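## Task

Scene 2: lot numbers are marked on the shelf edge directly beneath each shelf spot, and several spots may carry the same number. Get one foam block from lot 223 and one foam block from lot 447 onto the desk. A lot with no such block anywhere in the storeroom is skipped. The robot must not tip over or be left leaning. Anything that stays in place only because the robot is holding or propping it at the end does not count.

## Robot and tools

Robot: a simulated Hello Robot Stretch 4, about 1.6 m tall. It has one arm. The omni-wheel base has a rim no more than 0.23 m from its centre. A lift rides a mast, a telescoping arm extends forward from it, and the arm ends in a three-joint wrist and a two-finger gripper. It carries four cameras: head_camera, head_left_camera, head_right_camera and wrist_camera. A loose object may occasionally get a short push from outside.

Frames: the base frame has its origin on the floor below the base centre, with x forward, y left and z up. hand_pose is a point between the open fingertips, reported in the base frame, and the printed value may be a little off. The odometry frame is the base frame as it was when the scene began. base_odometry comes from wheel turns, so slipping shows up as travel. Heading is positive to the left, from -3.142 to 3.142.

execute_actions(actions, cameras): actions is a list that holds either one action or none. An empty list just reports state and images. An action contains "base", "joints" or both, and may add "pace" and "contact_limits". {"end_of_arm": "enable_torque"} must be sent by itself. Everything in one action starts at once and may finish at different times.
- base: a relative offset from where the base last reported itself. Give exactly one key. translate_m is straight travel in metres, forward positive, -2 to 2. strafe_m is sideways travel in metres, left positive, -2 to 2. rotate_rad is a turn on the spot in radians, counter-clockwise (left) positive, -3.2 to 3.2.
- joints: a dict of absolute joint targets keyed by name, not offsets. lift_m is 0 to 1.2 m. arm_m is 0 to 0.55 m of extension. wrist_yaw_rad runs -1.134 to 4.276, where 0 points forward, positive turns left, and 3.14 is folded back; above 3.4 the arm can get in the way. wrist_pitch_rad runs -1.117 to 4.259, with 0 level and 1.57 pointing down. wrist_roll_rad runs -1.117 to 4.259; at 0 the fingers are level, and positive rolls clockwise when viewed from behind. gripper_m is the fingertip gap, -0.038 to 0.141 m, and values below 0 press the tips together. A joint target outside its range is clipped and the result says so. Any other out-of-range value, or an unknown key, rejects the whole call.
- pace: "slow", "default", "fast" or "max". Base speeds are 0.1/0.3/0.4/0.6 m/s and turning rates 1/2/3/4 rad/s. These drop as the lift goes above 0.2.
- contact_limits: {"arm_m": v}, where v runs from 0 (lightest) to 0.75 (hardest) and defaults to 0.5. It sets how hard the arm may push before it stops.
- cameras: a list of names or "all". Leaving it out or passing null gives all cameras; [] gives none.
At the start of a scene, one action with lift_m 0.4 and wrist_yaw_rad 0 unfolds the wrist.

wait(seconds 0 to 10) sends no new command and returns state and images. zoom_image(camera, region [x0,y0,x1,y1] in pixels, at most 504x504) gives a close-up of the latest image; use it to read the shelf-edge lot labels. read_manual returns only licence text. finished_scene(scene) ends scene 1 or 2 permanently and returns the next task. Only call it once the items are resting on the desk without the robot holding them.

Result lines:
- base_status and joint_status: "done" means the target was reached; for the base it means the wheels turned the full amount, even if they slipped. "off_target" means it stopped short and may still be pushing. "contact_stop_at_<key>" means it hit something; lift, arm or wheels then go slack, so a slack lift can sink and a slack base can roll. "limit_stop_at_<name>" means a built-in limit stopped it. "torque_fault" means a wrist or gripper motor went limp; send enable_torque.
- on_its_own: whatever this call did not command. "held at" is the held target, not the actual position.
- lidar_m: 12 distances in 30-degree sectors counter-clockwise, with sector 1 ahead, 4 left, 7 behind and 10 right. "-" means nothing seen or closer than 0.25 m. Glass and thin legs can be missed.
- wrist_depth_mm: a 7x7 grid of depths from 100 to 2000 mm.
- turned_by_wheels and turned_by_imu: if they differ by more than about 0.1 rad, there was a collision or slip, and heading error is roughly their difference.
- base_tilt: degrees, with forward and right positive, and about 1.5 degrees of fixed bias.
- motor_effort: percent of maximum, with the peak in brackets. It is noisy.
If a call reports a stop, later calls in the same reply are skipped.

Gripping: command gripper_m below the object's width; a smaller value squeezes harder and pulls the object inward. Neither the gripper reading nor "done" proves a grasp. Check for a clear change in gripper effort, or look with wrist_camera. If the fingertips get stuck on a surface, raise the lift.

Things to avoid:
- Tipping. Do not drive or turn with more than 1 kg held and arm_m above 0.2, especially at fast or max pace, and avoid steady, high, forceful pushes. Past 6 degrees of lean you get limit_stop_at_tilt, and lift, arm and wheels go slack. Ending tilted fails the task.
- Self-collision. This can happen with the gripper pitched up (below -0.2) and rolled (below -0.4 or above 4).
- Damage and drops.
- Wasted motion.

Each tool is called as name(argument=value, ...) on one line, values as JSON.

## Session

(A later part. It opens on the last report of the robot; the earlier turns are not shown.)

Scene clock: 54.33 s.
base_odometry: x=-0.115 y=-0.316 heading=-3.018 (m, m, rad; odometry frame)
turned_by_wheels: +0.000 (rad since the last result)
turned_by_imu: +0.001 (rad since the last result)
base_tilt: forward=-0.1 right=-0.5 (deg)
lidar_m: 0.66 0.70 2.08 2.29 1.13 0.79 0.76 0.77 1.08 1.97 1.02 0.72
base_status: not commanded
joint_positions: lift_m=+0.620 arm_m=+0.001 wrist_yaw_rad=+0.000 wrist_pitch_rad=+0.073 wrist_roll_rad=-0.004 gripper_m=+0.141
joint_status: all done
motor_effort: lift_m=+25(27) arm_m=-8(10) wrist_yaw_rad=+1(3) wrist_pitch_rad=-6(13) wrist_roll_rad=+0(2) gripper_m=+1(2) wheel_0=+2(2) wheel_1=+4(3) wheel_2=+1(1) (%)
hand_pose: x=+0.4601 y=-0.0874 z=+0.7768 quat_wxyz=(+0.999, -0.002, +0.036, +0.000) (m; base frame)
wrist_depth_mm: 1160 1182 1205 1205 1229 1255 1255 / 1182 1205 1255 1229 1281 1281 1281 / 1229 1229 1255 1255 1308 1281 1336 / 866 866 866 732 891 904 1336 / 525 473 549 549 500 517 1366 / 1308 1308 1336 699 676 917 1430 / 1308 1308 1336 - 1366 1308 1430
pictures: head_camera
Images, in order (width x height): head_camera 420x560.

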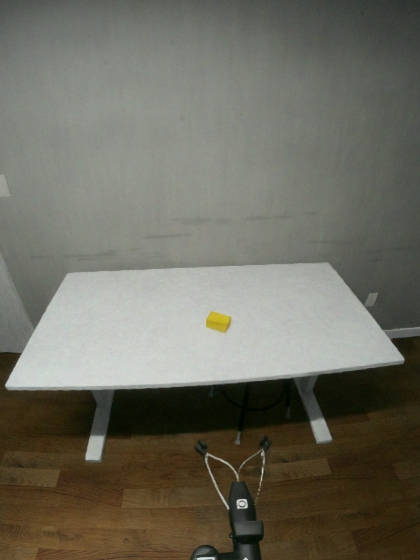

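execute_actions(actions=[{"base":{"strafe_m":-1.4},"joints":{"lift_m":0.87,"wrist_pitch_rad":0}}], cameras=[])

execute_actions(actions=[{"base":{"rotate_rad":3.14},"pace":"fast"}])

Scene clock: 60.80 s.
base_odometry: x=-0.288 y=+1.073 heading=-3.018 (m, m, rad; odometry frame)
turned_by_wheels: +0.000 (rad since the last result)
turned_by_imu: -0.002 (rad since the last result)
base_tilt: forward=-0.1 right=-0.5 (deg)
lidar_m: 1.47 0.94 1.02 3.06 1.09 0.88 2.22 0.84 0.59 0.56 0.59 0.76
base_status: done
joint_positions: lift_m=+0.870 arm_m=+0.001 wrist_yaw_rad=+0.000 wrist_pitch_rad=+0.003 wrist_roll_rad=-0.004 gripper_m=+0.141
joint_status: all done
motor_effort: lift_m=+24(27) arm_m=-8(8) wrist_yaw_rad=-3(0) wrist_pitch_rad=-7(8) wrist_roll_rad=-2(1) gripper_m=+0(1) wheel_0=+0(11) wheel_1=+0(10) wheel_2=+0(0) (%)
hand_pose: x=+0.4609 y=-0.0874 z=+1.0470 quat_wxyz=(+1.000, -0.002, +0.001, +0.000) (m; base frame)
wrist_depth_mm: 1182 1205 1229 1229 1229 904 668 / 1205 1255 1229 1229 1281 904 676 / 1229 1255 1255 1281 1281 931 683 / 1229 1255 1281 1308 1336 917 676 / 1281 1255 1281 1308 1308 878 683 / 1255 1281 1308 1336 1336 831 661 / 1281 1308 1308 - 1336 931 661
pictures: none
No camera images: the call's "cameras" was empty. Leave "cameras" out to get every camera's image.

Scene clock: 63.67 s.
base_odometry: x=-0.288 y=+1.073 heading=+0.122 (m, m, rad; odometry frame)
turned_by_wheels: +3.140 (rad since the last result)
turned_by_imu: +3.112 (rad since the last result)
base_tilt: forward=+0.0 right=-0.5 (deg)
lidar_m: 2.22 0.82 0.59 0.54 0.58 0.79 1.50 0.94 1.03 2.95 1.09 0.87
base_status: done
joint_positions: lift_m=+0.870 arm_m=+0.001 wrist_yaw_rad=+0.000 wrist_pitch_rad=+0.003 wrist_roll_rad=-0.004 gripper_m=+0.141
joint_status: not commanded
motor_effort: lift_m=+24(24) arm_m=-9(9) wrist_yaw_rad=-2(1) wrist_pitch_rad=-6(6) wrist_roll_rad=-2(1) gripper_m=-2(2) wheel_0=-4(7) wheel_1=-1(8) wheel_2=+0(7) (%)
hand_pose: x=+0.4609 y=-0.0874 z=+1.0471 quat_wxyz=(+1.000, -0.002, +0.001, +0.000) (m; base frame)
wrist_depth_mm: 1042 1618 1921 1983 1983 640 559 / 1025 1576 1921 1983 - 654 564 / 1042 1618 1983 - - 654 569 / 1042 1618 - - - 654 574 / 1060 1397 - - - 615 580 / 1042 1366 - - 976 603 591 / 1025 1576 - - - 640 591
pictures: head_camera, head_left_camera, head_right_camera, wrist_camera
camera_calibration (this result's frames):
wrist_camera: T_world_to_cam=[[-0.0392209, -0.999051, 0.0189344, -0.0988569], [-0.0399482, -0.0173661, -0.999051, 1.1129], [0.998432, -0.0399401, -0.0392292, -0.192942], [0, 0, 0, 1]] pos_world=[0.233221, -0.0871425, 1.10615]
Images, in order (width x height): head_camera 420x560, head_left_camera 420x672, head_right_camera 420x672, wrist_camera 616x392.

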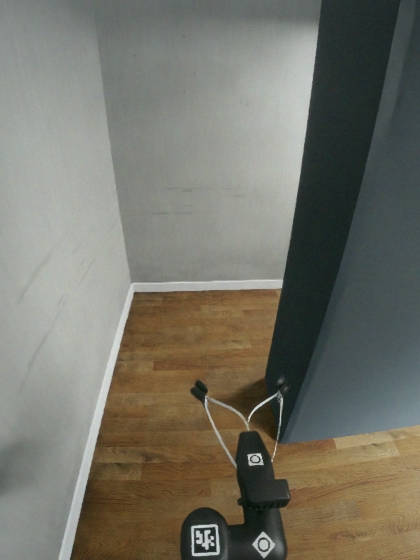

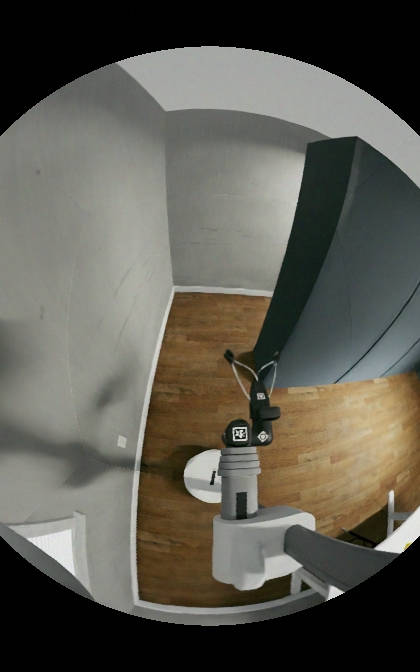

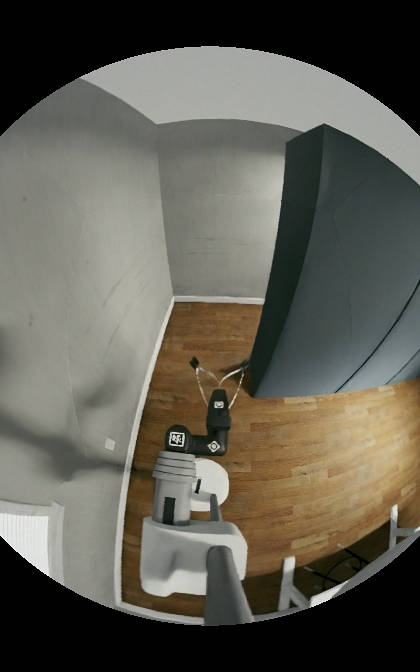

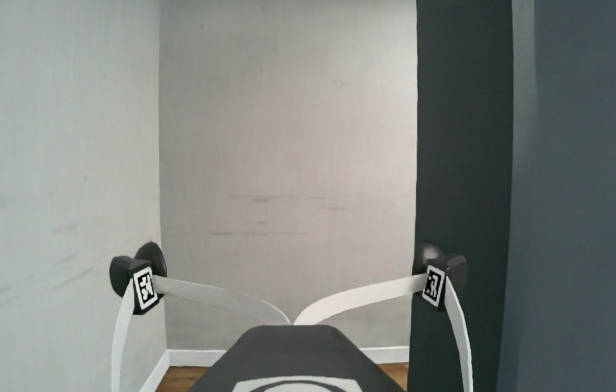

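execute_actions(actions=[{"base":{"strafe_m":0.17},"joints":{"gripper_m":0.06}}], cameras=[])

execute_actions(actions=[{"base":{"rotate_rad":0.03},"joints":{"wrist_yaw_rad":-1.1}}], cameras=[])

execute_actions(actions=[{"base":{"translate_m":1.72}}])

Scene clock: 65.90 s.
base_odometry: x=-0.309 y=+1.242 heading=+0.122 (m, m, rad; odometry frame)
turned_by_wheels: +0.000 (rad since the last result)
turned_by_imu: +0.001 (rad since the last result)
base_tilt: forward=-0.1 right=-0.5 (deg)
lidar_m: 1.58 0.57 0.42 0.38 0.41 0.53 1.48 1.05 1.06 2.93 1.07 0.97
base_status: done
joint_positions: lift_m=+0.870 arm_m=+0.001 wrist_yaw_rad=+0.000 wrist_pitch_rad=+0.003 wrist_roll_rad=-0.004 gripper_m=+0.060
joint_status: all done
motor_effort: lift_m=+24(23) arm_m=-9(8) wrist_yaw_rad=-3(1) wrist_pitch_rad=-9(8) wrist_roll_rad=-1(1) gripper_m=-4(2) wheel_0=+1(9) wheel_1=-1(9) wheel_2=+1(1) (%)
hand_pose: x=+0.4609 y=-0.0874 z=+1.0471 quat_wxyz=(+1.000, -0.002, +0.001, +0.000) (m; base frame)
wrist_depth_mm: 778 1182 1921 1983 1983 960 691 / 768 1205 1983 - - 976 691 / 778 1205 - - - 976 699 / 788 1205 - - - 976 707 / 778 1205 - - - 976 699 / 778 1025 216 - - 960 699 / 768 1008 - - - 866 683
pictures: none
No camera images: the call's "cameras" was empty. Leave "cameras" out to get every camera's image.

Scene clock: 67.10 s.
base_odometry: x=-0.309 y=+1.242 heading=+0.152 (m, m, rad; odometry frame)
turned_by_wheels: +0.030 (rad since the last result)
turned_by_imu: +0.030 (rad since the last result)
base_tilt: forward=-0.1 right=-0.5 (deg)
lidar_m: 1.40 0.55 0.40 0.39 0.42 0.58 1.47 1.04 1.07 2.69 1.07 0.97
base_status: done
joint_positions: lift_m=+0.870 arm_m=+0.001 wrist_yaw_rad=-1.099 wrist_pitch_rad=+0.003 wrist_roll_rad=-0.004 gripper_m=+0.060
joint_status: all done
motor_effort: lift_m=+24(24) arm_m=-9(8) wrist_yaw_rad=-3(7) wrist_pitch_rad=-7(6) wrist_roll_rad=-1(1) gripper_m=-2(4) wheel_0=-3(4) wheel_1=-1(5) wheel_2=-2(3) (%)
hand_pose: x=+0.2254 y=-0.2967 z=+1.0471 quat_wxyz=(+0.853, -0.001, +0.002, -0.522) (m; base frame)
wrist_depth_mm: 831 768 991 1464 - - - / 842 778 1008 1499 - - - / 842 788 1025 1537 - - - / 854 788 1025 1537 - - - / 878 798 946 1537 - - - / 891 788 216 1366 - - - / 917 820 960 - - - -
pictures: none
No camera images: the call's "cameras" was empty. Leave "cameras" out to get every camera's image.

Scene clock: 74.33 s.
base_odometry: x=+1.392 y=+1.502 heading=+0.152 (m, m, rad; odometry frame)
turned_by_wheels: +0.000 (rad since the last result)
turned_by_imu: +0.009 (rad since the last result)
base_tilt: forward=-0.1 right=-0.4 (deg)
lidar_m: 0.49 0.45 0.34 0.31 0.34 0.52 1.73 0.90 0.78 1.78 0.72 0.49
base_status: done
joint_positions: lift_m=+0.870 arm_m=+0.001 wrist_yaw_rad=-1.100 wrist_pitch_rad=+0.003 wrist_roll_rad=-0.004 gripper_m=+0.060
joint_status: not commanded
motor_effort: lift_m=+24(23) arm_m=-8(8) wrist_yaw_rad=-2(2) wrist_pitch_rad=-6(6) wrist_roll_rad=-1(2) gripper_m=-2(3) wheel_0=+1(6) wheel_1=+3(6) wheel_2=+0(10) (%)
hand_pose: x=+0.2254 y=-0.2967 z=+1.0471 quat_wxyz=(+0.853, -0.001, +0.002, -0.523) (m; base frame)
wrist_depth_mm: 370 452 609 904 1708 - - / 373 459 615 891 1708 - - / 377 466 621 917 1708 - - / 377 469 627 917 1756 - - / 379 466 574 917 1808 - - / 382 439 216 842 1308 - - / 379 436 580 - 1983 - -
pictures: head_camera, head_left_camera, head_right_camera, wrist_camera
camera_calibration (this result's frames):
wrist_camera: T_world_to_cam=[[-0.908057, -0.418418, 0.0189345, 0.0508787], [-0.0336022, 0.0277144, -0.999051, 1.11181], [0.417497, -0.907831, -0.039226, -0.09278], [0, 0, 0, 1]] pos_world=[0.122295, -0.0937532, 1.10615]
Images, in order (width x height): head_camera 420x560, head_left_camera 420x672, head_right_camera 420x672, wrist_camera 616x392.

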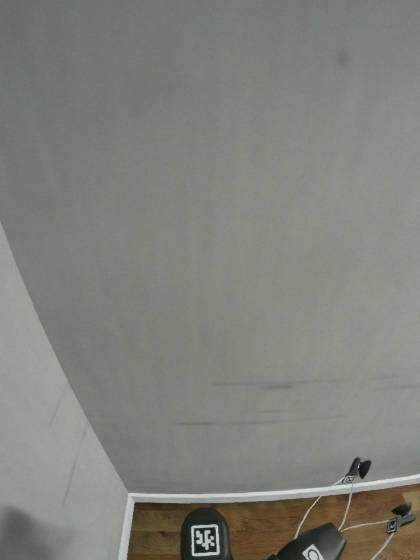

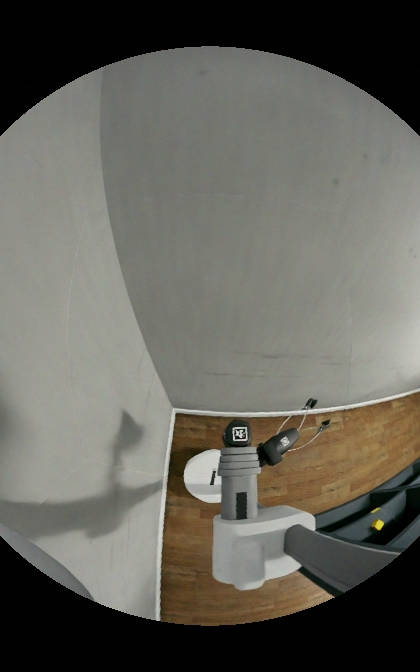

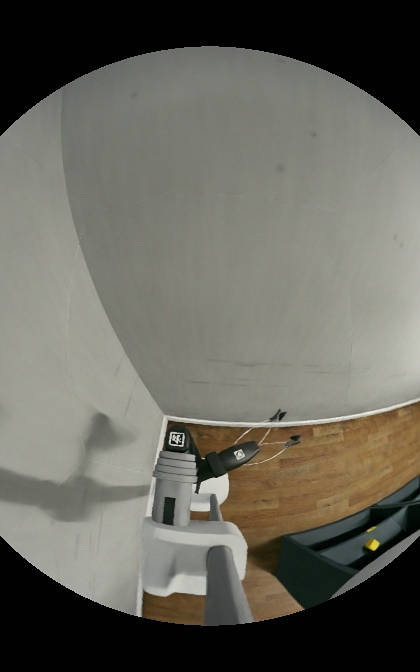

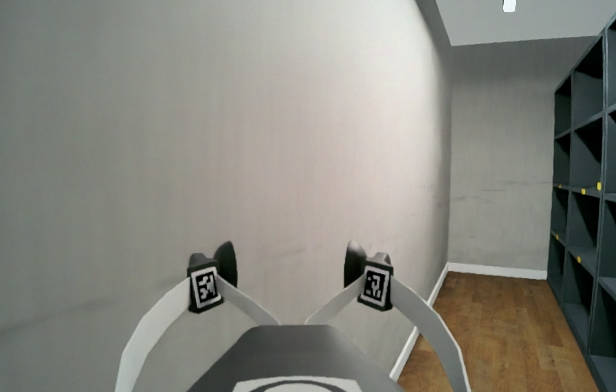

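execute_actions(actions=[{"base":{"rotate_rad":-1.6}}], cameras=[])

execute_actions(actions=[{"base":{"translate_m":0.7},"joints":{"lift_m":0.6}}])

Scene clock: 76.70 s.
base_odometry: x=+1.392 y=+1.502 heading=-1.448 (m, m, rad; odometry frame)
turned_by_wheels: -1.600 (rad since the last result)
turned_by_imu: -1.584 (rad since the last result)
base_tilt: forward=-0.1 right=-0.5 (deg)
lidar_m: 1.91 0.73 0.53 0.49 0.48 0.35 0.32 0.33 0.48 1.42 0.90 0.79
base_status: done
joint_positions: lift_m=+0.870 arm_m=+0.001 wrist_yaw_rad=-1.100 wrist_pitch_rad=+0.003 wrist_roll_rad=-0.004 gripper_m=+0.060
joint_status: not commanded
motor_effort: lift_m=+24(24) arm_m=-8(8) wrist_yaw_rad=-1(3) wrist_pitch_rad=-7(6) wrist_roll_rad=-2(1) gripper_m=-1(2) wheel_0=+3(8) wheel_1=+1(8) wheel_2=+0(8) (%)
hand_pose: x=+0.2254 y=-0.2967 z=+1.0471 quat_wxyz=(+0.853, -0.001, +0.002, -0.523) (m; base frame)
wrist_depth_mm: 831 621 854 - - - - / 1182 634 842 - - - - / 1308 647 878 - - - - / 1281 640 854 - - - - / 1281 654 809 - - - - / 1336 609 216 - - - 1983 / 1078 621 798 - - - -
pictures: none
No camera images: the call's "cameras" was empty. Leave "cameras" out to get every camera's image.

Scene clock: 80.50 s.
base_odometry: x=+1.478 y=+0.808 heading=-1.447 (m, m, rad; odometry frame)
turned_by_wheels: +0.001 (rad since the last result)
turned_by_imu: +0.004 (rad since the last result)
base_tilt: forward=+0.0 right=-0.4 (deg)
lidar_m: 1.94 0.74 0.50 0.48 0.53 0.74 1.03 1.10 1.51 0.45 0.47 0.68
base_status: done
joint_positions: lift_m=+0.600 arm_m=+0.001 wrist_yaw_rad=-1.100 wrist_pitch_rad=+0.003 wrist_roll_rad=-0.004 gripper_m=+0.060
joint_status: all done
motor_effort: lift_m=+14(23) arm_m=-9(8) wrist_yaw_rad=-2(4) wrist_pitch_rad=-5(7) wrist_roll_rad=-2(0) gripper_m=-4(2) wheel_0=+3(7) wheel_1=+2(6) wheel_2=+3(6) (%)
hand_pose: x=+0.2253 y=-0.2967 z=+0.7778 quat_wxyz=(+0.853, -0.001, +0.002, -0.523) (m; base frame)
wrist_depth_mm: 661 820 976 439 392 353 336 / 654 621 559 569 554 535 473 / 676 854 1008 931 831 759 603 / 699 842 1025 946 854 768 585 / 699 854 1008 946 831 778 574 / 699 759 216 759 699 750 544 / 691 597 603 - 609 554 554
pictures: head_camera, head_left_camera, head_right_camera, wrist_camera
camera_calibration (this result's frames):
wrist_camera: T_world_to_cam=[[-0.908082, -0.418365, 0.0189349, 0.055983], [-0.0336009, 0.0277161, -0.999051, 0.842819], [0.417443, -0.907856, -0.0392259, -0.103333], [0, 0, 0, 1]] pos_world=[0.122292, -0.0937502, 0.836905]
Images, in order (width x height): head_camera 420x560, head_left_camera 420x672, head_right_camera 420x672, wrist_camera 616x392.

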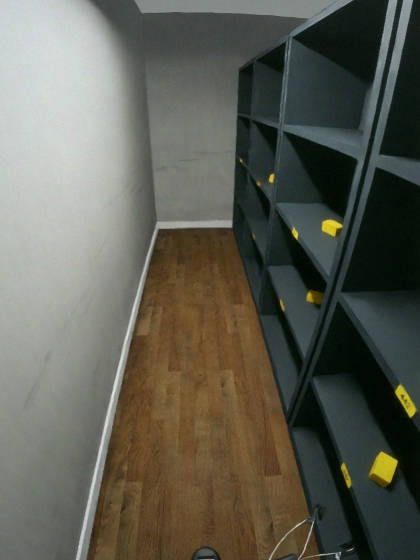

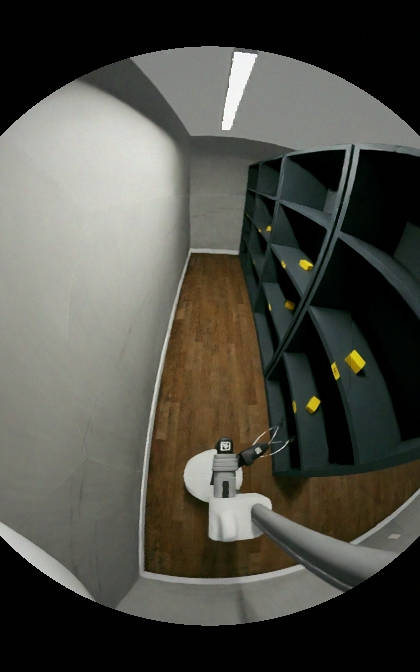

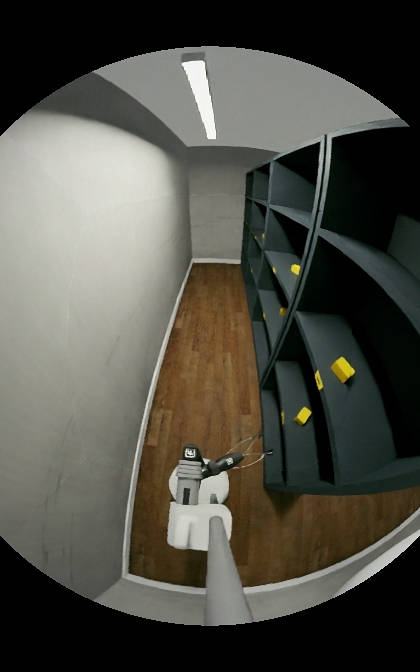

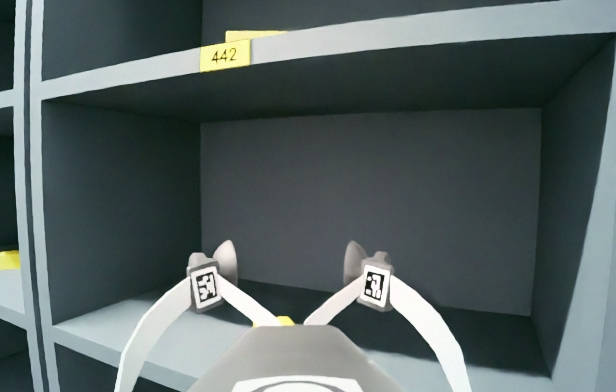

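execute_actions(actions=[{"base":{"strafe_m":0.09},"joints":{"lift_m":0.47}}], cameras=["wrist_camera"])

execute_actions(actions=[{"base":{"translate_m":0.7},"joints":{"lift_m":0.52}}], cameras=["wrist_camera"])

execute_actions(actions=[{"base":{"translate_m":0.75}}], cameras=["wrist_camera","head_camera"])

Scene clock: 82.47 s.
base_odometry: x=+1.567 y=+0.819 heading=-1.447 (m, m, rad; odometry frame)
turned_by_wheels: +0.000 (rad since the last result)
turned_by_imu: +0.001 (rad since the last result)
base_tilt: forward=-0.1 right=-0.4 (deg)
lidar_m: 1.62 0.58 0.41 0.40 0.44 0.59 1.02 1.09 1.51 0.54 0.57 0.80
base_status: done
joint_positions: lift_m=+0.470 arm_m=+0.001 wrist_yaw_rad=-1.100 wrist_pitch_rad=+0.003 wrist_roll_rad=-0.004 gripper_m=+0.060
joint_status: all done
motor_effort: lift_m=+14(13) arm_m=-8(8) wrist_yaw_rad=+0(2) wrist_pitch_rad=-7(9) wrist_roll_rad=-2(2) gripper_m=-2(2) wheel_0=+0(9) wheel_1=+1(11) wheel_2=+1(1) (%)
hand_pose: x=+0.2253 y=-0.2967 z=+0.6479 quat_wxyz=(+0.853, -0.001, +0.002, -0.523) (m; base frame)
wrist_depth_mm: 750 715 699 707 699 668 627 / 768 831 1025 1025 904 842 597 / 768 842 1098 1025 931 842 597 / 1160 866 1098 1042 946 854 585 / 842 759 759 691 788 778 564 / 1397 788 216 554 473 459 442 / 1118 788 1060 - 946 866 544
pictures: wrist_camera
camera_calibration (this result's frames):
wrist_camera: T_world_to_cam=[[-0.908082, -0.418365, 0.0189349, 0.058444], [-0.0336009, 0.0277161, -0.999051, 0.712971], [0.417443, -0.907856, -0.0392259, -0.108432], [0, 0, 0, 1]] pos_world=[0.122292, -0.0937502, 0.706934]
Images, in order (width x height): wrist_camera 616x392.

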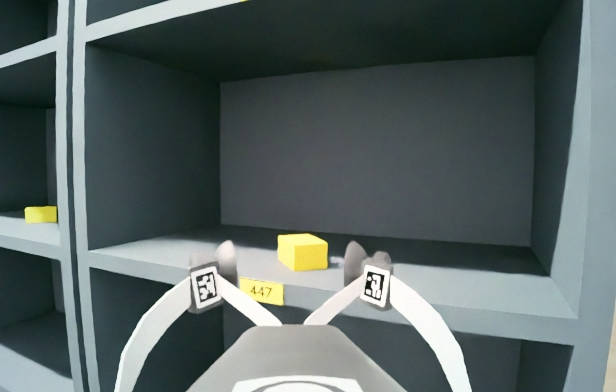

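Scene clock: 86.30 s.
base_odometry: x=+1.654 y=+0.124 heading=-1.447 (m, m, rad; odometry frame)
turned_by_wheels: +0.000 (rad since the last result)
turned_by_imu: +0.004 (rad since the last result)
base_tilt: forward=+0.0 right=-0.5 (deg)
lidar_m: 1.57 0.57 0.41 0.39 0.44 0.59 1.71 0.81 0.57 0.54 0.56 0.84
base_status: done
joint_positions: lift_m=+0.520 arm_m=+0.001 wrist_yaw_rad=-1.100 wrist_pitch_rad=+0.003 wrist_roll_rad=-0.004 gripper_m=+0.060
joint_status: all done
motor_effort: lift_m=+24(27) arm_m=-8(9) wrist_yaw_rad=-2(2) wrist_pitch_rad=-6(7) wrist_roll_rad=-2(2) gripper_m=-3(4) wheel_0=+2(6) wheel_1=+3(7) wheel_2=+0(10) (%)
hand_pose: x=+0.2253 y=-0.2967 z=+0.6970 quat_wxyz=(+0.853, -0.001, +0.002, -0.523) (m; base frame)
wrist_depth_mm: 878 1008 609 574 512 512 549 / 854 904 917 946 654 683 778 / 891 1118 1138 1025 661 820 798 / 904 1118 1160 1060 683 831 809 / 866 976 891 1008 496 831 809 / 904 759 216 564 480 535 574 / 917 1042 1229 - 512 462 430
pictures: wrist_camera
camera_calibration (this result's frames):
wrist_camera: T_world_to_cam=[[-0.908084, -0.418361, 0.0189349, 0.0575131], [-0.0336007, 0.0277162, -0.999051, 0.762093], [0.417439, -0.907858, -0.0392259, -0.106502], [0, 0, 0, 1]] pos_world=[0.122292, -0.09375, 0.756103]
Images, in order (width x height): wrist_camera 616x392.

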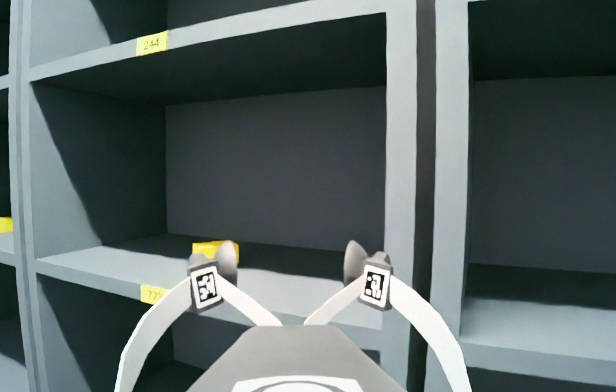

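Scene clock: 90.27 s.
base_odometry: x=+1.747 y=-0.620 heading=-1.446 (m, m, rad; odometry frame)
turned_by_wheels: +0.000 (rad since the last result)
turned_by_imu: +0.004 (rad since the last result)
base_tilt: forward=-0.1 right=-0.4 (deg)
lidar_m: 1.49 0.54 0.40 0.37 0.43 0.59 1.82 0.80 0.58 0.54 0.60 0.85
base_status: done
joint_positions: lift_m=+0.520 arm_m=+0.001 wrist_yaw_rad=-1.100 wrist_pitch_rad=+0.003 wrist_roll_rad=-0.004 gripper_m=+0.060
joint_status: not commanded
motor_effort: lift_m=+24(25) arm_m=-8(8) wrist_yaw_rad=-3(3) wrist_pitch_rad=-7(7) wrist_roll_rad=-1(1) gripper_m=+0(2) wheel_0=+1(7) wheel_1=+2(8) wheel_2=+1(9) (%)
hand_pose: x=+0.2253 y=-0.2967 z=+0.6970 quat_wxyz=(+0.853, -0.001, +0.002, -0.523) (m; base frame)
wrist_depth_mm: 1042 1205 647 549 559 544 549 / 976 878 917 564 809 820 778 / 1078 1281 1160 574 917 866 798 / 1098 1281 1182 574 917 878 809 / 946 904 991 580 854 866 809 / 1118 1205 216 559 508 585 574 / 1078 1229 1255 - 931 466 445
pictures: head_camera, wrist_camera
camera_calibration (this result's frames):
wrist_camera: T_world_to_cam=[[-0.908084, -0.41836, 0.018935, 0.0575126], [-0.0336008, 0.0277161, -0.999051, 0.762103], [0.417439, -0.907858, -0.0392258, -0.106502], [0, 0, 0, 1]] pos_world=[0.122291, -0.09375, 0.756113]
Images, in order (width x height): head_camera 420x560, wrist_camera 616x392.

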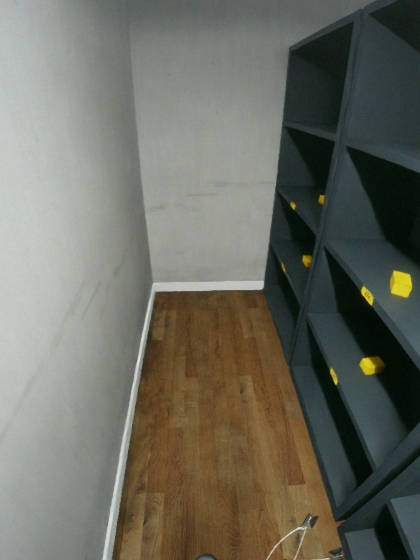

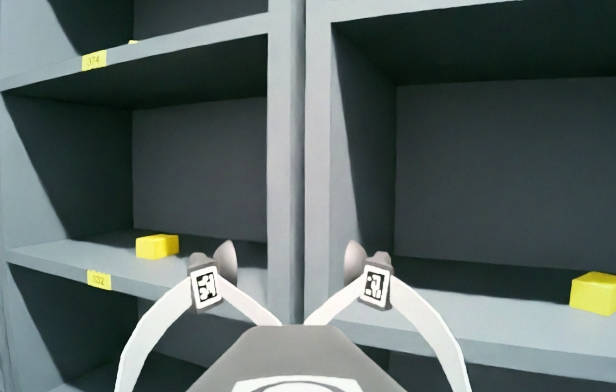

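execute_actions(actions=[{"base":{"translate_m":-1.0},"joints":{"lift_m":0.43}}], cameras=[])

execute_actions(actions=[{"base":{"rotate_rad":-1.62}}])

Scene clock: 95.60 s.
base_odometry: x=+1.623 y=+0.372 heading=-1.447 (m, m, rad; odometry frame)
turned_by_wheels: -0.001 (rad since the last result)
turned_by_imu: -0.002 (rad since the last result)
base_tilt: forward=-0.1 right=-0.5 (deg)
lidar_m: 1.56 0.58 0.39 0.40 0.43 0.57 1.47 1.55 0.57 0.55 0.56 0.83
base_status: done
joint_positions: lift_m=+0.430 arm_m=+0.001 wrist_yaw_rad=-1.100 wrist_pitch_rad=+0.003 wrist_roll_rad=-0.004 gripper_m=+0.060
joint_status: all done
motor_effort: lift_m=+14(23) arm_m=-8(8) wrist_yaw_rad=-1(3) wrist_pitch_rad=-6(5) wrist_roll_rad=+1(1) gripper_m=-3(2) wheel_0=-2(7) wheel_1=-3(9) wheel_2=-2(9) (%)
hand_pose: x=+0.2253 y=-0.2967 z=+0.6078 quat_wxyz=(+0.853, -0.001, +0.002, -0.523) (m; base frame)
wrist_depth_mm: 809 788 715 615 809 788 768 / 1098 1229 1042 627 917 842 788 / 1138 1308 1138 634 931 842 788 / 1118 1255 976 634 931 866 798 / 1098 798 615 574 591 591 517 / 1160 1336 216 574 480 842 427 / 1098 1078 1138 - 960 866 820
pictures: none
No camera images: the call's "cameras" was empty. Leave "cameras" out to get every camera's image.

Scene clock: 97.70 s.
base_odometry: x=+1.623 y=+0.372 heading=-3.066 (m, m, rad; odometry frame)
turned_by_wheels: -1.620 (rad since the last result)
turned_by_imu: -1.604 (rad since the last result)
base_tilt: forward=+0.0 right=-0.4 (deg)
lidar_m: 0.55 0.58 0.77 1.94 0.62 0.41 0.40 0.41 0.57 1.40 1.52 0.58
base_status: done
joint_positions: lift_m=+0.430 arm_m=+0.001 wrist_yaw_rad=-1.100 wrist_pitch_rad=+0.003 wrist_roll_rad=-0.004 gripper_m=+0.060
joint_status: not commanded
motor_effort: lift_m=+15(15) arm_m=-8(8) wrist_yaw_rad=-2(3) wrist_pitch_rad=-8(5) wrist_roll_rad=-2(0) gripper_m=-2(3) wheel_0=+2(7) wheel_1=+2(9) wheel_2=+0(9) (%)
hand_pose: x=+0.2254 y=-0.2967 z=+0.6078 quat_wxyz=(+0.853, -0.001, +0.002, -0.523) (m; base frame)
wrist_depth_mm: 508 1708 1618 1464 1336 1255 1182 / 508 1756 1661 1464 1336 1255 1182 / 512 1808 1661 1499 1366 1281 1182 / 521 1863 1661 1537 1430 1281 1205 / 512 1808 1618 1537 1397 1281 1205 / 525 535 216 1537 1366 1308 1229 / 549 535 1308 - 1336 1229 1205
pictures: head_camera, head_left_camera, head_right_camera, wrist_camera
camera_calibration (this result's frames):
wrist_camera: T_world_to_cam=[[-0.908084, -0.41836, 0.0189354, 0.0592061], [-0.0336012, 0.0277161, -0.999051, 0.672953], [0.417438, -0.907858, -0.0392259, -0.110004], [0, 0, 0, 1]] pos_world=[0.122296, -0.0937499, 0.666879]
Images, in order (width x height): head_camera 420x560, head_left_camera 420x672, head_right_camera 420x672, wrist_camera 616x392.

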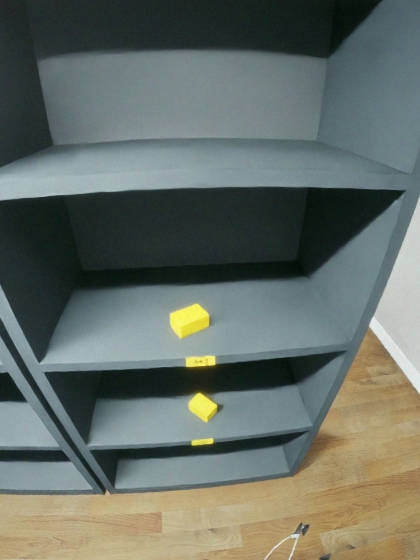

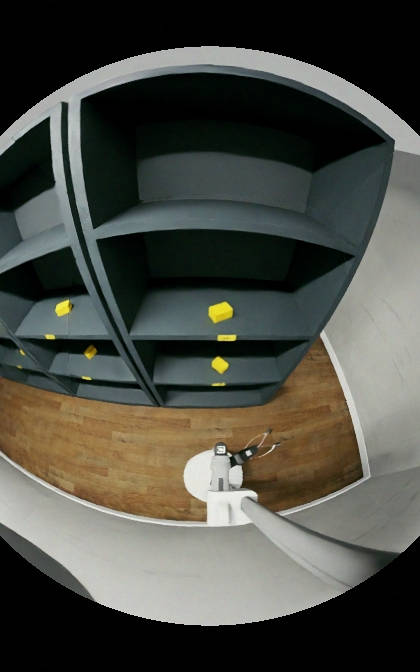

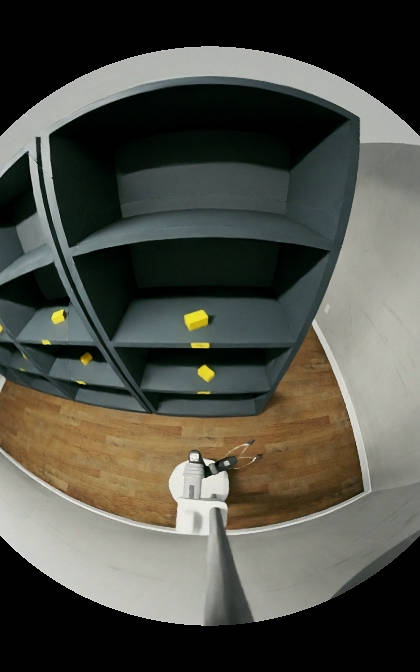

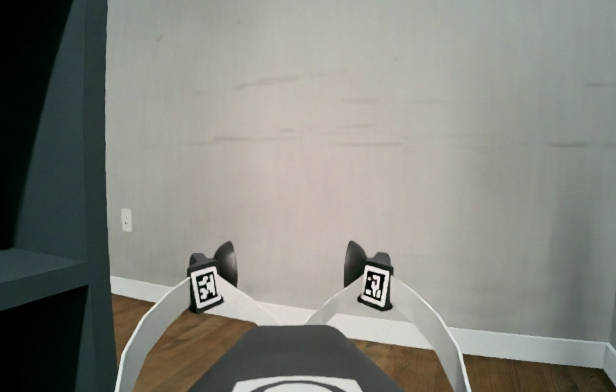

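execute_actions(actions=[{"base":{"translate_m":-0.1}}], cameras=[])

execute_actions(actions=[{"base":{"strafe_m":0.077},"joints":{"wrist_yaw_rad":0,"gripper_m":0.141,"lift_m":0.42}}], cameras=["wrist_camera"])

Scene clock: 99.67 s.
base_odometry: x=+1.723 y=+0.380 heading=-3.067 (m, m, rad; odometry frame)
turned_by_wheels: +0.000 (rad since the last result)
turned_by_imu: +0.000 (rad since the last result)
base_tilt: forward=-0.1 right=-0.5 (deg)
lidar_m: 0.63 0.68 0.90 1.53 0.47 0.32 0.30 0.30 0.42 1.07 1.54 0.68
base_status: done
joint_positions: lift_m=+0.430 arm_m=+0.001 wrist_yaw_rad=-1.100 wrist_pitch_rad=+0.003 wrist_roll_rad=-0.004 gripper_m=+0.060
joint_status: not commanded
motor_effort: lift_m=+15(15) arm_m=-8(8) wrist_yaw_rad=+0(2) wrist_pitch_rad=-6(6) wrist_roll_rad=-2(1) gripper_m=-3(3) wheel_0=-1(8) wheel_1=-2(8) wheel_2=-1(11) (%)
hand_pose: x=+0.2254 y=-0.2967 z=+0.6078 quat_wxyz=(+0.853, -0.001, +0.002, -0.523) (m; base frame)
wrist_depth_mm: 544 1808 1661 1464 1366 1255 1182 / 549 1808 1661 1464 1366 1255 1182 / 554 1863 1661 1499 1366 1281 1205 / 559 1863 1661 1576 1397 1281 1205 / 554 1921 1618 1537 1397 1281 1205 / 574 1708 216 1499 1397 1308 1229 / 574 1255 1336 - 1336 1229 1229
pictures: none
No camera images: the call's "cameras" was empty. Leave "cameras" out to get every camera's image.

Scene clock: 101.50 s.
base_odometry: x=+1.728 y=+0.303 heading=-3.067 (m, m, rad; odometry frame)
turned_by_wheels: +0.000 (rad since the last result)
turned_by_imu: +0.001 (rad since the last result)
base_tilt: forward=+0.0 right=-0.5 (deg)
lidar_m: 0.64 0.67 0.90 1.53 0.46 0.32 0.30 0.31 0.44 1.08 1.58 0.66
base_status: done
joint_positions: lift_m=+0.420 arm_m=+0.001 wrist_yaw_rad=+0.000 wrist_pitch_rad=+0.003 wrist_roll_rad=-0.004 gripper_m=+0.141
joint_status: all done
motor_effort: lift_m=+14(14) arm_m=-8(8) wrist_yaw_rad=+2(4) wrist_pitch_rad=-8(7) wrist_roll_rad=+0(1) gripper_m=+2(1) wheel_0=+1(10) wheel_1=+0(10) wheel_2=+1(3) (%)
hand_pose: x=+0.4608 y=-0.0875 z=+0.5979 quat_wxyz=(+1.000, -0.002, +0.001, +0.000) (m; base frame)
wrist_depth_mm: 654 809 842 854 842 732 549 / 661 854 878 878 931 759 554 / 683 866 891 891 904 768 564 / 676 878 891 904 931 768 564 / 512 517 535 539 544 535 525 / 627 820 891 455 960 715 554 / 654 904 917 - 960 741 549
pictures: wrist_camera
camera_calibration (this result's frames):
wrist_camera: T_world_to_cam=[[-0.0396471, -0.999034, 0.018932, -0.0902787], [-0.0398687, -0.0173501, -0.999054, 0.664084], [0.998418, -0.0403644, -0.0391423, -0.21055], [0, 0, 0, 1]] pos_world=[0.233114, -0.0871683, 0.656924]
Images, in order (width x height): wrist_camera 616x392.

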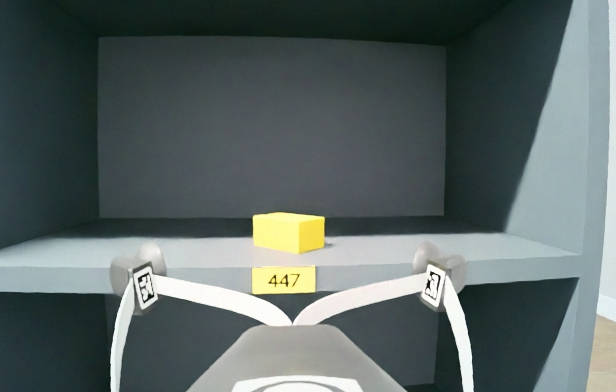

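execute_actions(actions=[{"joints":{"arm_m":0.25,"lift_m":0.412,"wrist_pitch_rad":0.02}}], cameras=["wrist_camera"])

Scene clock: 103.83 s.
base_odometry: x=+1.728 y=+0.303 heading=-3.067 (m, m, rad; odometry frame)
turned_by_wheels: +0.000 (rad since the last result)
turned_by_imu: +0.001 (rad since the last result)
base_tilt: forward=+0.0 right=-0.4 (deg)
lidar_m: 0.65 0.67 0.92 1.52 0.45 0.31 0.30 0.30 0.41 1.07 1.62 0.70
base_status: not commanded
joint_positions: lift_m=+0.412 arm_m=+0.249 wrist_yaw_rad=+0.000 wrist_pitch_rad=+0.022 wrist_roll_rad=-0.004 gripper_m=+0.141
joint_status: all done
motor_effort: lift_m=+14(15) arm_m=+8(9) wrist_yaw_rad=-4(0) wrist_pitch_rad=-6(5) wrist_roll_rad=-1(1) gripper_m=-1(0) wheel_0=+1(1) wheel_1=+0(0) wheel_2=+1(1) (%)
hand_pose: x=+0.7078 y=-0.0874 z=+0.5842 quat_wxyz=(+1.000, -0.002, +0.011, +0.000) (m; base frame)
wrist_depth_mm: 591 609 627 634 654 661 549 / 603 621 627 654 661 676 539 / 615 627 640 654 676 683 549 / 621 634 647 668 683 699 549 / 424 436 357 300 449 442 439 / 263 236 239 241 239 254 268 / 202 206 210 - 223 227 -
pictures: wrist_camera
camera_calibration (this result's frames):
wrist_camera: T_world_to_cam=[[-0.0387545, -0.999055, 0.0197011, -0.0811597], [-0.059531, -0.0173726, -0.998075, 0.673617], [0.997474, -0.0398528, -0.0588015, -0.445553], [0, 0, 0, 1]] pos_world=[0.481383, -0.087137, 0.647721]
Images, in order (width x height): wrist_camera 616x392.

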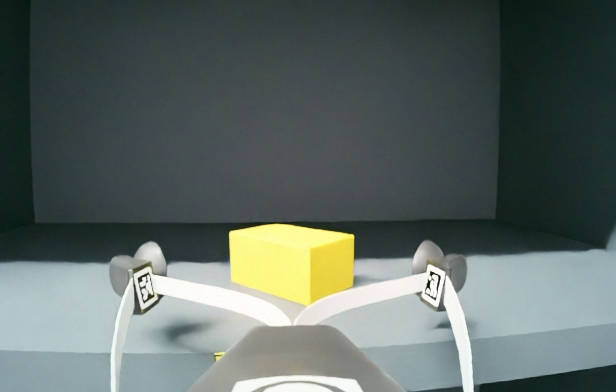

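execute_actions(actions=[{"joints":{"arm_m":0.335,"wrist_pitch_rad":0.05,"lift_m":0.416},"contact_limits":{"arm_m":0.3}}], cameras=["wrist_camera"])

execute_actions(actions=[{"joints":{"gripper_m":0.025}}], cameras=["wrist_camera"])

execute_actions(actions=[{"joints":{"lift_m":0.45}}], cameras=["wrist_camera"])

Scene clock: 105.53 s.
base_odometry: x=+1.728 y=+0.303 heading=-3.067 (m, m, rad; odometry frame)
turned_by_wheels: +0.000 (rad since the last result)
turned_by_imu: +0.001 (rad since the last result)
base_tilt: forward=-0.1 right=-0.4 (deg)
lidar_m: 0.62 0.68 0.90 1.52 0.47 0.33 0.29 0.32 0.42 1.08 1.61 0.66
base_status: not commanded
joint_positions: lift_m=+0.416 arm_m=+0.334 wrist_yaw_rad=+0.000 wrist_pitch_rad=+0.052 wrist_roll_rad=-0.004 gripper_m=+0.141
joint_status: all done
motor_effort: lift_m=+25(23) arm_m=+8(8) wrist_yaw_rad=-2(1) wrist_pitch_rad=-2(7) wrist_roll_rad=-2(2) gripper_m=+0(2) wheel_0=+1(1) wheel_1=-1(0) wheel_2=+1(1) (%)
contact_limits: arm_m 0.3
hand_pose: x=+0.7925 y=-0.0874 z=+0.5787 quat_wxyz=(+1.000, -0.002, +0.026, +0.000) (m; base frame)
wrist_depth_mm: 517 525 535 549 559 574 544 / 521 535 544 554 569 585 535 / 535 539 554 569 585 597 544 / 544 554 564 574 597 615 544 / 384 392 359 237 366 404 397 / 247 224 225 193 227 241 253 / 191 186 199 - 202 189 -
pictures: wrist_camera
camera_calibration (this result's frames):
wrist_camera: T_world_to_cam=[[-0.0381832, -0.999053, 0.0208523, -0.0788993], [-0.0892986, -0.0173726, -0.995853, 0.695529], [0.995273, -0.039887, -0.0885507, -0.511383], [0, 0, 0, 1]] pos_world=[0.568063, -0.087139, 0.649007]
Images, in order (width x height): wrist_camera 616x392.

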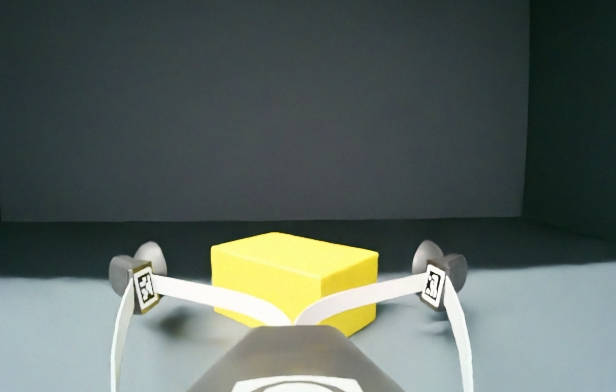

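Scene clock: 107.70 s.
base_odometry: x=+1.728 y=+0.303 heading=-3.067 (m, m, rad; odometry frame)
turned_by_wheels: +0.000 (rad since the last result)
turned_by_imu: +0.001 (rad since the last result)
base_tilt: forward=-0.1 right=-0.5 (deg)
lidar_m: 0.63 0.66 0.90 1.57 0.48 0.33 0.29 0.30 0.39 1.09 1.62 0.69
base_status: not commanded
joint_positions: lift_m=+0.416 arm_m=+0.334 wrist_yaw_rad=+0.000 wrist_pitch_rad=+0.053 wrist_roll_rad=-0.004 gripper_m=+0.025
joint_status: all done
motor_effort: lift_m=+24(24) arm_m=+8(8) wrist_yaw_rad=+0(2) wrist_pitch_rad=-7(7) wrist_roll_rad=-1(1) gripper_m=-20(19) wheel_0=+1(1) wheel_1=+0(0) wheel_2=+1(1) (%)
hand_pose: x=+0.7925 y=-0.0874 z=+0.5787 quat_wxyz=(+1.000, -0.002, +0.026, +0.000) (m; base frame)
wrist_depth_mm: 512 521 535 549 564 574 544 / 525 535 549 559 569 585 535 / 530 544 554 574 580 597 544 / 544 554 569 574 591 615 549 / 382 392 264 236 404 402 397 / 246 222 199 211 209 255 253 / 191 184 199 - 201 187 -
pictures: wrist_camera
camera_calibration (this result's frames):
wrist_camera: T_world_to_cam=[[-0.0381763, -0.999053, 0.0208648, -0.0789102], [-0.0896231, -0.0173727, -0.995824, 0.695676], [0.995244, -0.0398868, -0.088875, -0.511176], [0, 0, 0, 1]] pos_world=[0.568081, -0.087139, 0.648986]
Images, in order (width x height): wrist_camera 616x392.

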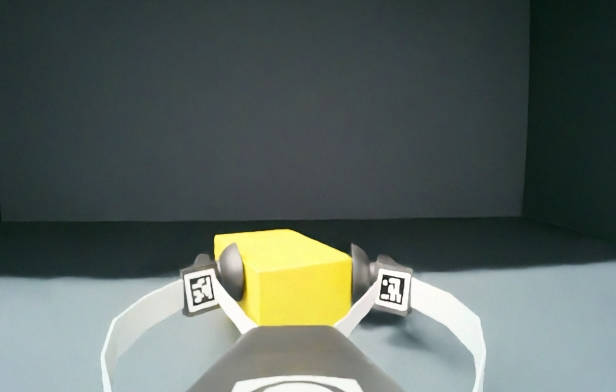

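Scene clock: 108.67 s.
base_odometry: x=+1.728 y=+0.303 heading=-3.067 (m, m, rad; odometry frame)
turned_by_wheels: +0.000 (rad since the last result)
turned_by_imu: +0.000 (rad since the last result)
base_tilt: forward=+0.0 right=-0.4 (deg)
lidar_m: 0.64 0.66 0.91 1.54 0.49 0.32 0.29 0.33 0.42 1.07 1.61 0.69
base_status: not commanded
joint_positions: lift_m=+0.450 arm_m=+0.334 wrist_yaw_rad=+0.000 wrist_pitch_rad=+0.053 wrist_roll_rad=-0.004 gripper_m=+0.025
joint_status: all done
motor_effort: lift_m=+25(23) arm_m=+8(8) wrist_yaw_rad=-1(1) wrist_pitch_rad=-7(8) wrist_roll_rad=-2(2) gripper_m=-18(19) wheel_0=+1(1) wheel_1=+0(0) wheel_2=+1(1) (%)
hand_pose: x=+0.7925 y=-0.0874 z=+0.6126 quat_wxyz=(+1.000, -0.002, +0.026, +0.000) (m; base frame)
wrist_depth_mm: 517 521 535 544 564 574 544 / 521 530 544 559 569 580 539 / 530 544 554 564 580 597 544 / 544 554 569 585 597 609 544 / 500 517 264 236 525 525 504 / 322 290 199 210 209 334 332 / 252 240 259 - 263 246 -
pictures: wrist_camera
camera_calibration (this result's frames):
wrist_camera: T_world_to_cam=[[-0.0381727, -0.999053, 0.0208714, -0.0796247], [-0.0897925, -0.0173727, -0.995809, 0.729575], [0.995229, -0.0398868, -0.0890443, -0.508045], [0, 0, 0, 1]] pos_world=[0.568092, -0.087139, 0.682941]
Images, in order (width x height): wrist_camera 616x392.

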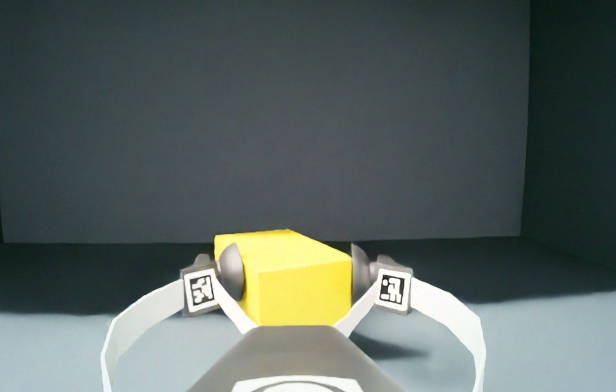

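execute_actions(actions=[{"joints":{"arm_m":0,"gripper_m":0.012}}], cameras=[])

execute_actions(actions=[{"base":{"strafe_m":-0.62},"joints":{"lift_m":0.85}}])

Scene clock: 111.20 s.
base_odometry: x=+1.728 y=+0.303 heading=-3.067 (m, m, rad; odometry frame)
turned_by_wheels: +0.000 (rad since the last result)
turned_by_imu: +0.001 (rad since the last result)
base_tilt: forward=+0.0 right=-0.5 (deg)
lidar_m: 0.64 0.68 0.90 1.53 0.47 0.31 0.29 0.31 0.39 1.10 1.60 0.69
base_status: not commanded
joint_positions: lift_m=+0.450 arm_m=+0.001 wrist_yaw_rad=+0.000 wrist_pitch_rad=+0.053 wrist_roll_rad=-0.004 gripper_m=+0.012
joint_status: all done
motor_effort: lift_m=+25(25) arm_m=-8(7) wrist_yaw_rad=-1(1) wrist_pitch_rad=-9(6) wrist_roll_rad=-1(2) gripper_m=-22(22) wheel_0=+1(1) wheel_1=-1(0) wheel_2=+1(1) (%)
hand_pose: x=+0.4605 y=-0.0875 z=+0.6124 quat_wxyz=(+1.000, -0.002, +0.027, +0.000) (m; base frame)
wrist_depth_mm: 661 820 854 866 866 741 549 / 668 831 866 891 904 759 554 / 668 854 866 891 931 759 564 / 676 866 891 917 946 759 564 / 508 525 259 235 539 535 521 / 621 442 196 206 193 676 554 / 654 931 931 - 991 741 549
pictures: none
No camera images: the call's "cameras" was empty. Leave "cameras" out to get every camera's image.

Scene clock: 114.60 s.
base_odometry: x=+1.682 y=+0.921 heading=-3.067 (m, m, rad; odometry frame)
turned_by_wheels: +0.000 (rad since the last result)
turned_by_imu: +0.000 (rad since the last result)
base_tilt: forward=+0.0 right=-0.5 (deg)
lidar_m: 0.68 0.70 0.97 1.40 0.45 0.30 0.26 0.29 0.38 0.92 0.98 1.30
base_status: done
joint_positions: lift_m=+0.850 arm_m=+0.001 wrist_yaw_rad=+0.000 wrist_pitch_rad=+0.053 wrist_roll_rad=-0.004 gripper_m=+0.012
joint_status: all done
motor_effort: lift_m=+25(26) arm_m=-8(8) wrist_yaw_rad=-3(1) wrist_pitch_rad=-8(8) wrist_roll_rad=-2(0) gripper_m=-21(22) wheel_0=+0(10) wheel_1=+0(12) wheel_2=+1(0) (%)
hand_pose: x=+0.4605 y=-0.0874 z=+1.0125 quat_wxyz=(+1.000, -0.002, +0.027, +0.000) (m; base frame)
wrist_depth_mm: 842 484 - - - 1537 1098 / 842 488 - - - 1537 1118 / 878 492 - - - 1499 1118 / 676 492 - - - 1537 1098 / 904 492 260 236 - 1537 1138 / 917 477 196 206 193 1366 1118 / 931 508 715 - 1983 1499 1078
pictures: head_camera, head_left_camera, head_right_camera, wrist_camera
camera_calibration (this result's frames):
wrist_camera: T_world_to_cam=[[-0.0383224, -0.999047, 0.0209014, -0.100654], [-0.0902667, -0.0173703, -0.995766, 1.09815], [0.99518, -0.0400468, -0.089515, -0.141482], [0, 0, 0, 1]] pos_world=[0.236069, -0.0871485, 1.08294]
Images, in order (width x height): head_camera 420x560, head_left_camera 420x672, head_right_camera 420x672, wrist_camera 616x392.

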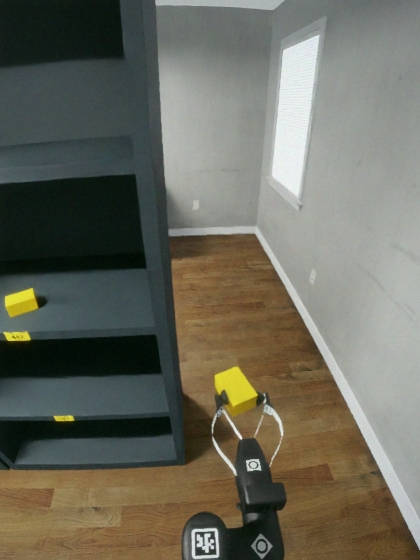

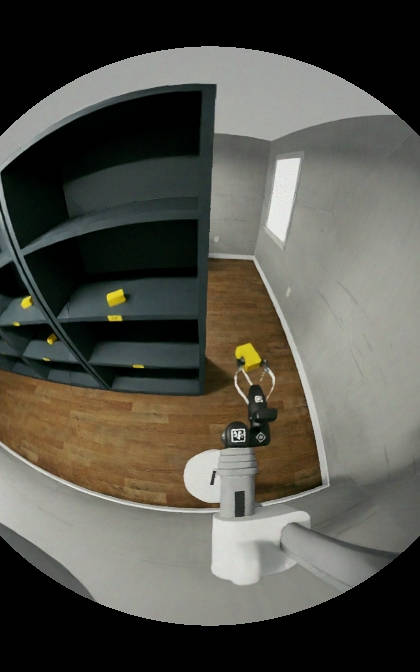

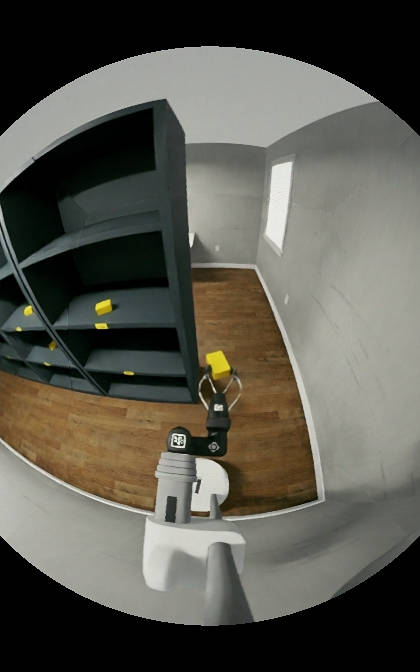

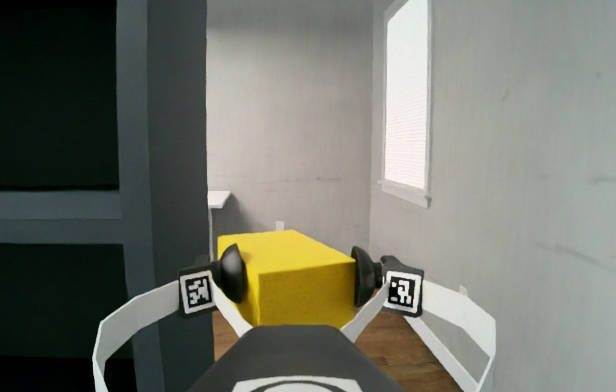

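execute_actions(actions=[{"base":{"translate_m":0.12}}], cameras=[])

execute_actions(actions=[{"base":{"strafe_m":-0.47}}], cameras=[])

execute_actions(actions=[{"base":{"translate_m":1.0}}], cameras=["head_camera"])

Scene clock: 117.00 s.
base_odometry: x=+1.562 y=+0.912 heading=-3.066 (m, m, rad; odometry frame)
turned_by_wheels: +0.000 (rad since the last result)
turned_by_imu: +0.002 (rad since the last result)
base_tilt: forward=-0.1 right=-0.5 (deg)
lidar_m: 0.56 0.57 0.78 1.94 0.59 0.44 0.39 0.41 0.55 0.94 0.96 1.31
base_status: done
joint_positions: lift_m=+0.850 arm_m=+0.001 wrist_yaw_rad=+0.000 wrist_pitch_rad=+0.053 wrist_roll_rad=-0.004 gripper_m=+0.012
joint_status: not commanded
motor_effort: lift_m=+25(24) arm_m=-8(9) wrist_yaw_rad=-2(2) wrist_pitch_rad=-7(6) wrist_roll_rad=-1(1) gripper_m=-23(24) wheel_0=+2(6) wheel_1=+3(6) wheel_2=+0(7) (%)
hand_pose: x=+0.4605 y=-0.0874 z=+1.0125 quat_wxyz=(+1.000, -0.002, +0.027, +0.000) (m; base frame)
wrist_depth_mm: 723 399 - - - 1499 1078 / 741 407 - - - 1499 1098 / 741 413 - - - 1537 1118 / 459 415 - - - 1537 1098 / 345 407 262 235 - 1499 1118 / 788 353 197 206 193 1336 1118 / 809 397 732 - - 1499 1098
pictures: none
No camera images: the call's "cameras" was empty. Leave "cameras" out to get every camera's image.

Scene clock: 119.90 s.
base_odometry: x=+1.527 y=+1.381 heading=-3.066 (m, m, rad; odometry frame)
turned_by_wheels: +0.000 (rad since the last result)
turned_by_imu: +0.000 (rad since the last result)
base_tilt: forward=-0.1 right=-0.5 (deg)
lidar_m: 1.65 0.77 0.81 1.86 0.57 0.40 0.37 0.38 0.49 0.45 0.48 0.64
base_status: done
joint_positions: lift_m=+0.850 arm_m=+0.001 wrist_yaw_rad=+0.000 wrist_pitch_rad=+0.053 wrist_roll_rad=-0.004 gripper_m=+0.012
joint_status: not commanded
motor_effort: lift_m=+24(24) arm_m=-8(9) wrist_yaw_rad=+0(2) wrist_pitch_rad=-8(8) wrist_roll_rad=-2(1) gripper_m=-23(25) wheel_0=+1(9) wheel_1=-2(9) wheel_2=+0(3) (%)
hand_pose: x=+0.4605 y=-0.0874 z=+1.0125 quat_wxyz=(+1.000, -0.002, +0.027, +0.000) (m; base frame)
wrist_depth_mm: - - - - 1182 676 512 / - - - - 1205 699 512 / - - - - 1205 699 512 / - - - - 1229 707 521 / - - 260 235 1008 699 517 / - - 196 206 193 615 512 / 1921 1808 1983 - 1098 683 521
pictures: none
No camera images: the call's "cameras" was empty. Leave "cameras" out to get every camera's image.

Scene clock: 124.73 s.
base_odometry: x=+0.530 y=+1.305 heading=-3.066 (m, m, rad; odometry frame)
turned_by_wheels: +0.000 (rad since the last result)
turned_by_imu: +0.006 (rad since the last result)
base_tilt: forward=+0.0 right=-0.4 (deg)
lidar_m: 1.43 1.73 2.11 0.52 0.57 1.45 1.35 0.64 0.45 0.41 0.43 0.59
base_status: done
joint_positions: lift_m=+0.850 arm_m=+0.001 wrist_yaw_rad=+0.000 wrist_pitch_rad=+0.053 wrist_roll_rad=-0.004 gripper_m=+0.012
joint_status: not commanded
motor_effort: lift_m=+24(23) arm_m=-9(9) wrist_yaw_rad=+1(2) wrist_pitch_rad=-7(7) wrist_roll_rad=+0(1) gripper_m=-22(23) wheel_0=+2(7) wheel_1=+3(7) wheel_2=+2(9) (%)
hand_pose: x=+0.4605 y=-0.0874 z=+1.0125 quat_wxyz=(+1.000, -0.002, +0.027, +0.000) (m; base frame)
wrist_depth_mm: 1921 1983 - - 1042 621 466 / 1921 1983 - - 1078 621 455 / 1983 - - - 1078 627 462 / - - - - 1060 634 462 / 1661 - 260 235 904 634 466 / - - 196 206 193 554 459 / 1808 1808 1983 - 991 621 469
pictures: head_camera
Images, in order (width x height): head_camera 420x560.

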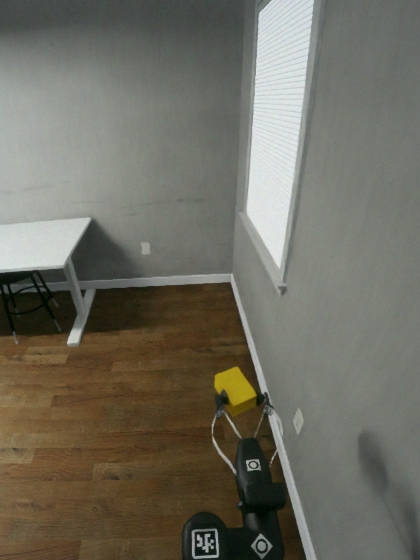

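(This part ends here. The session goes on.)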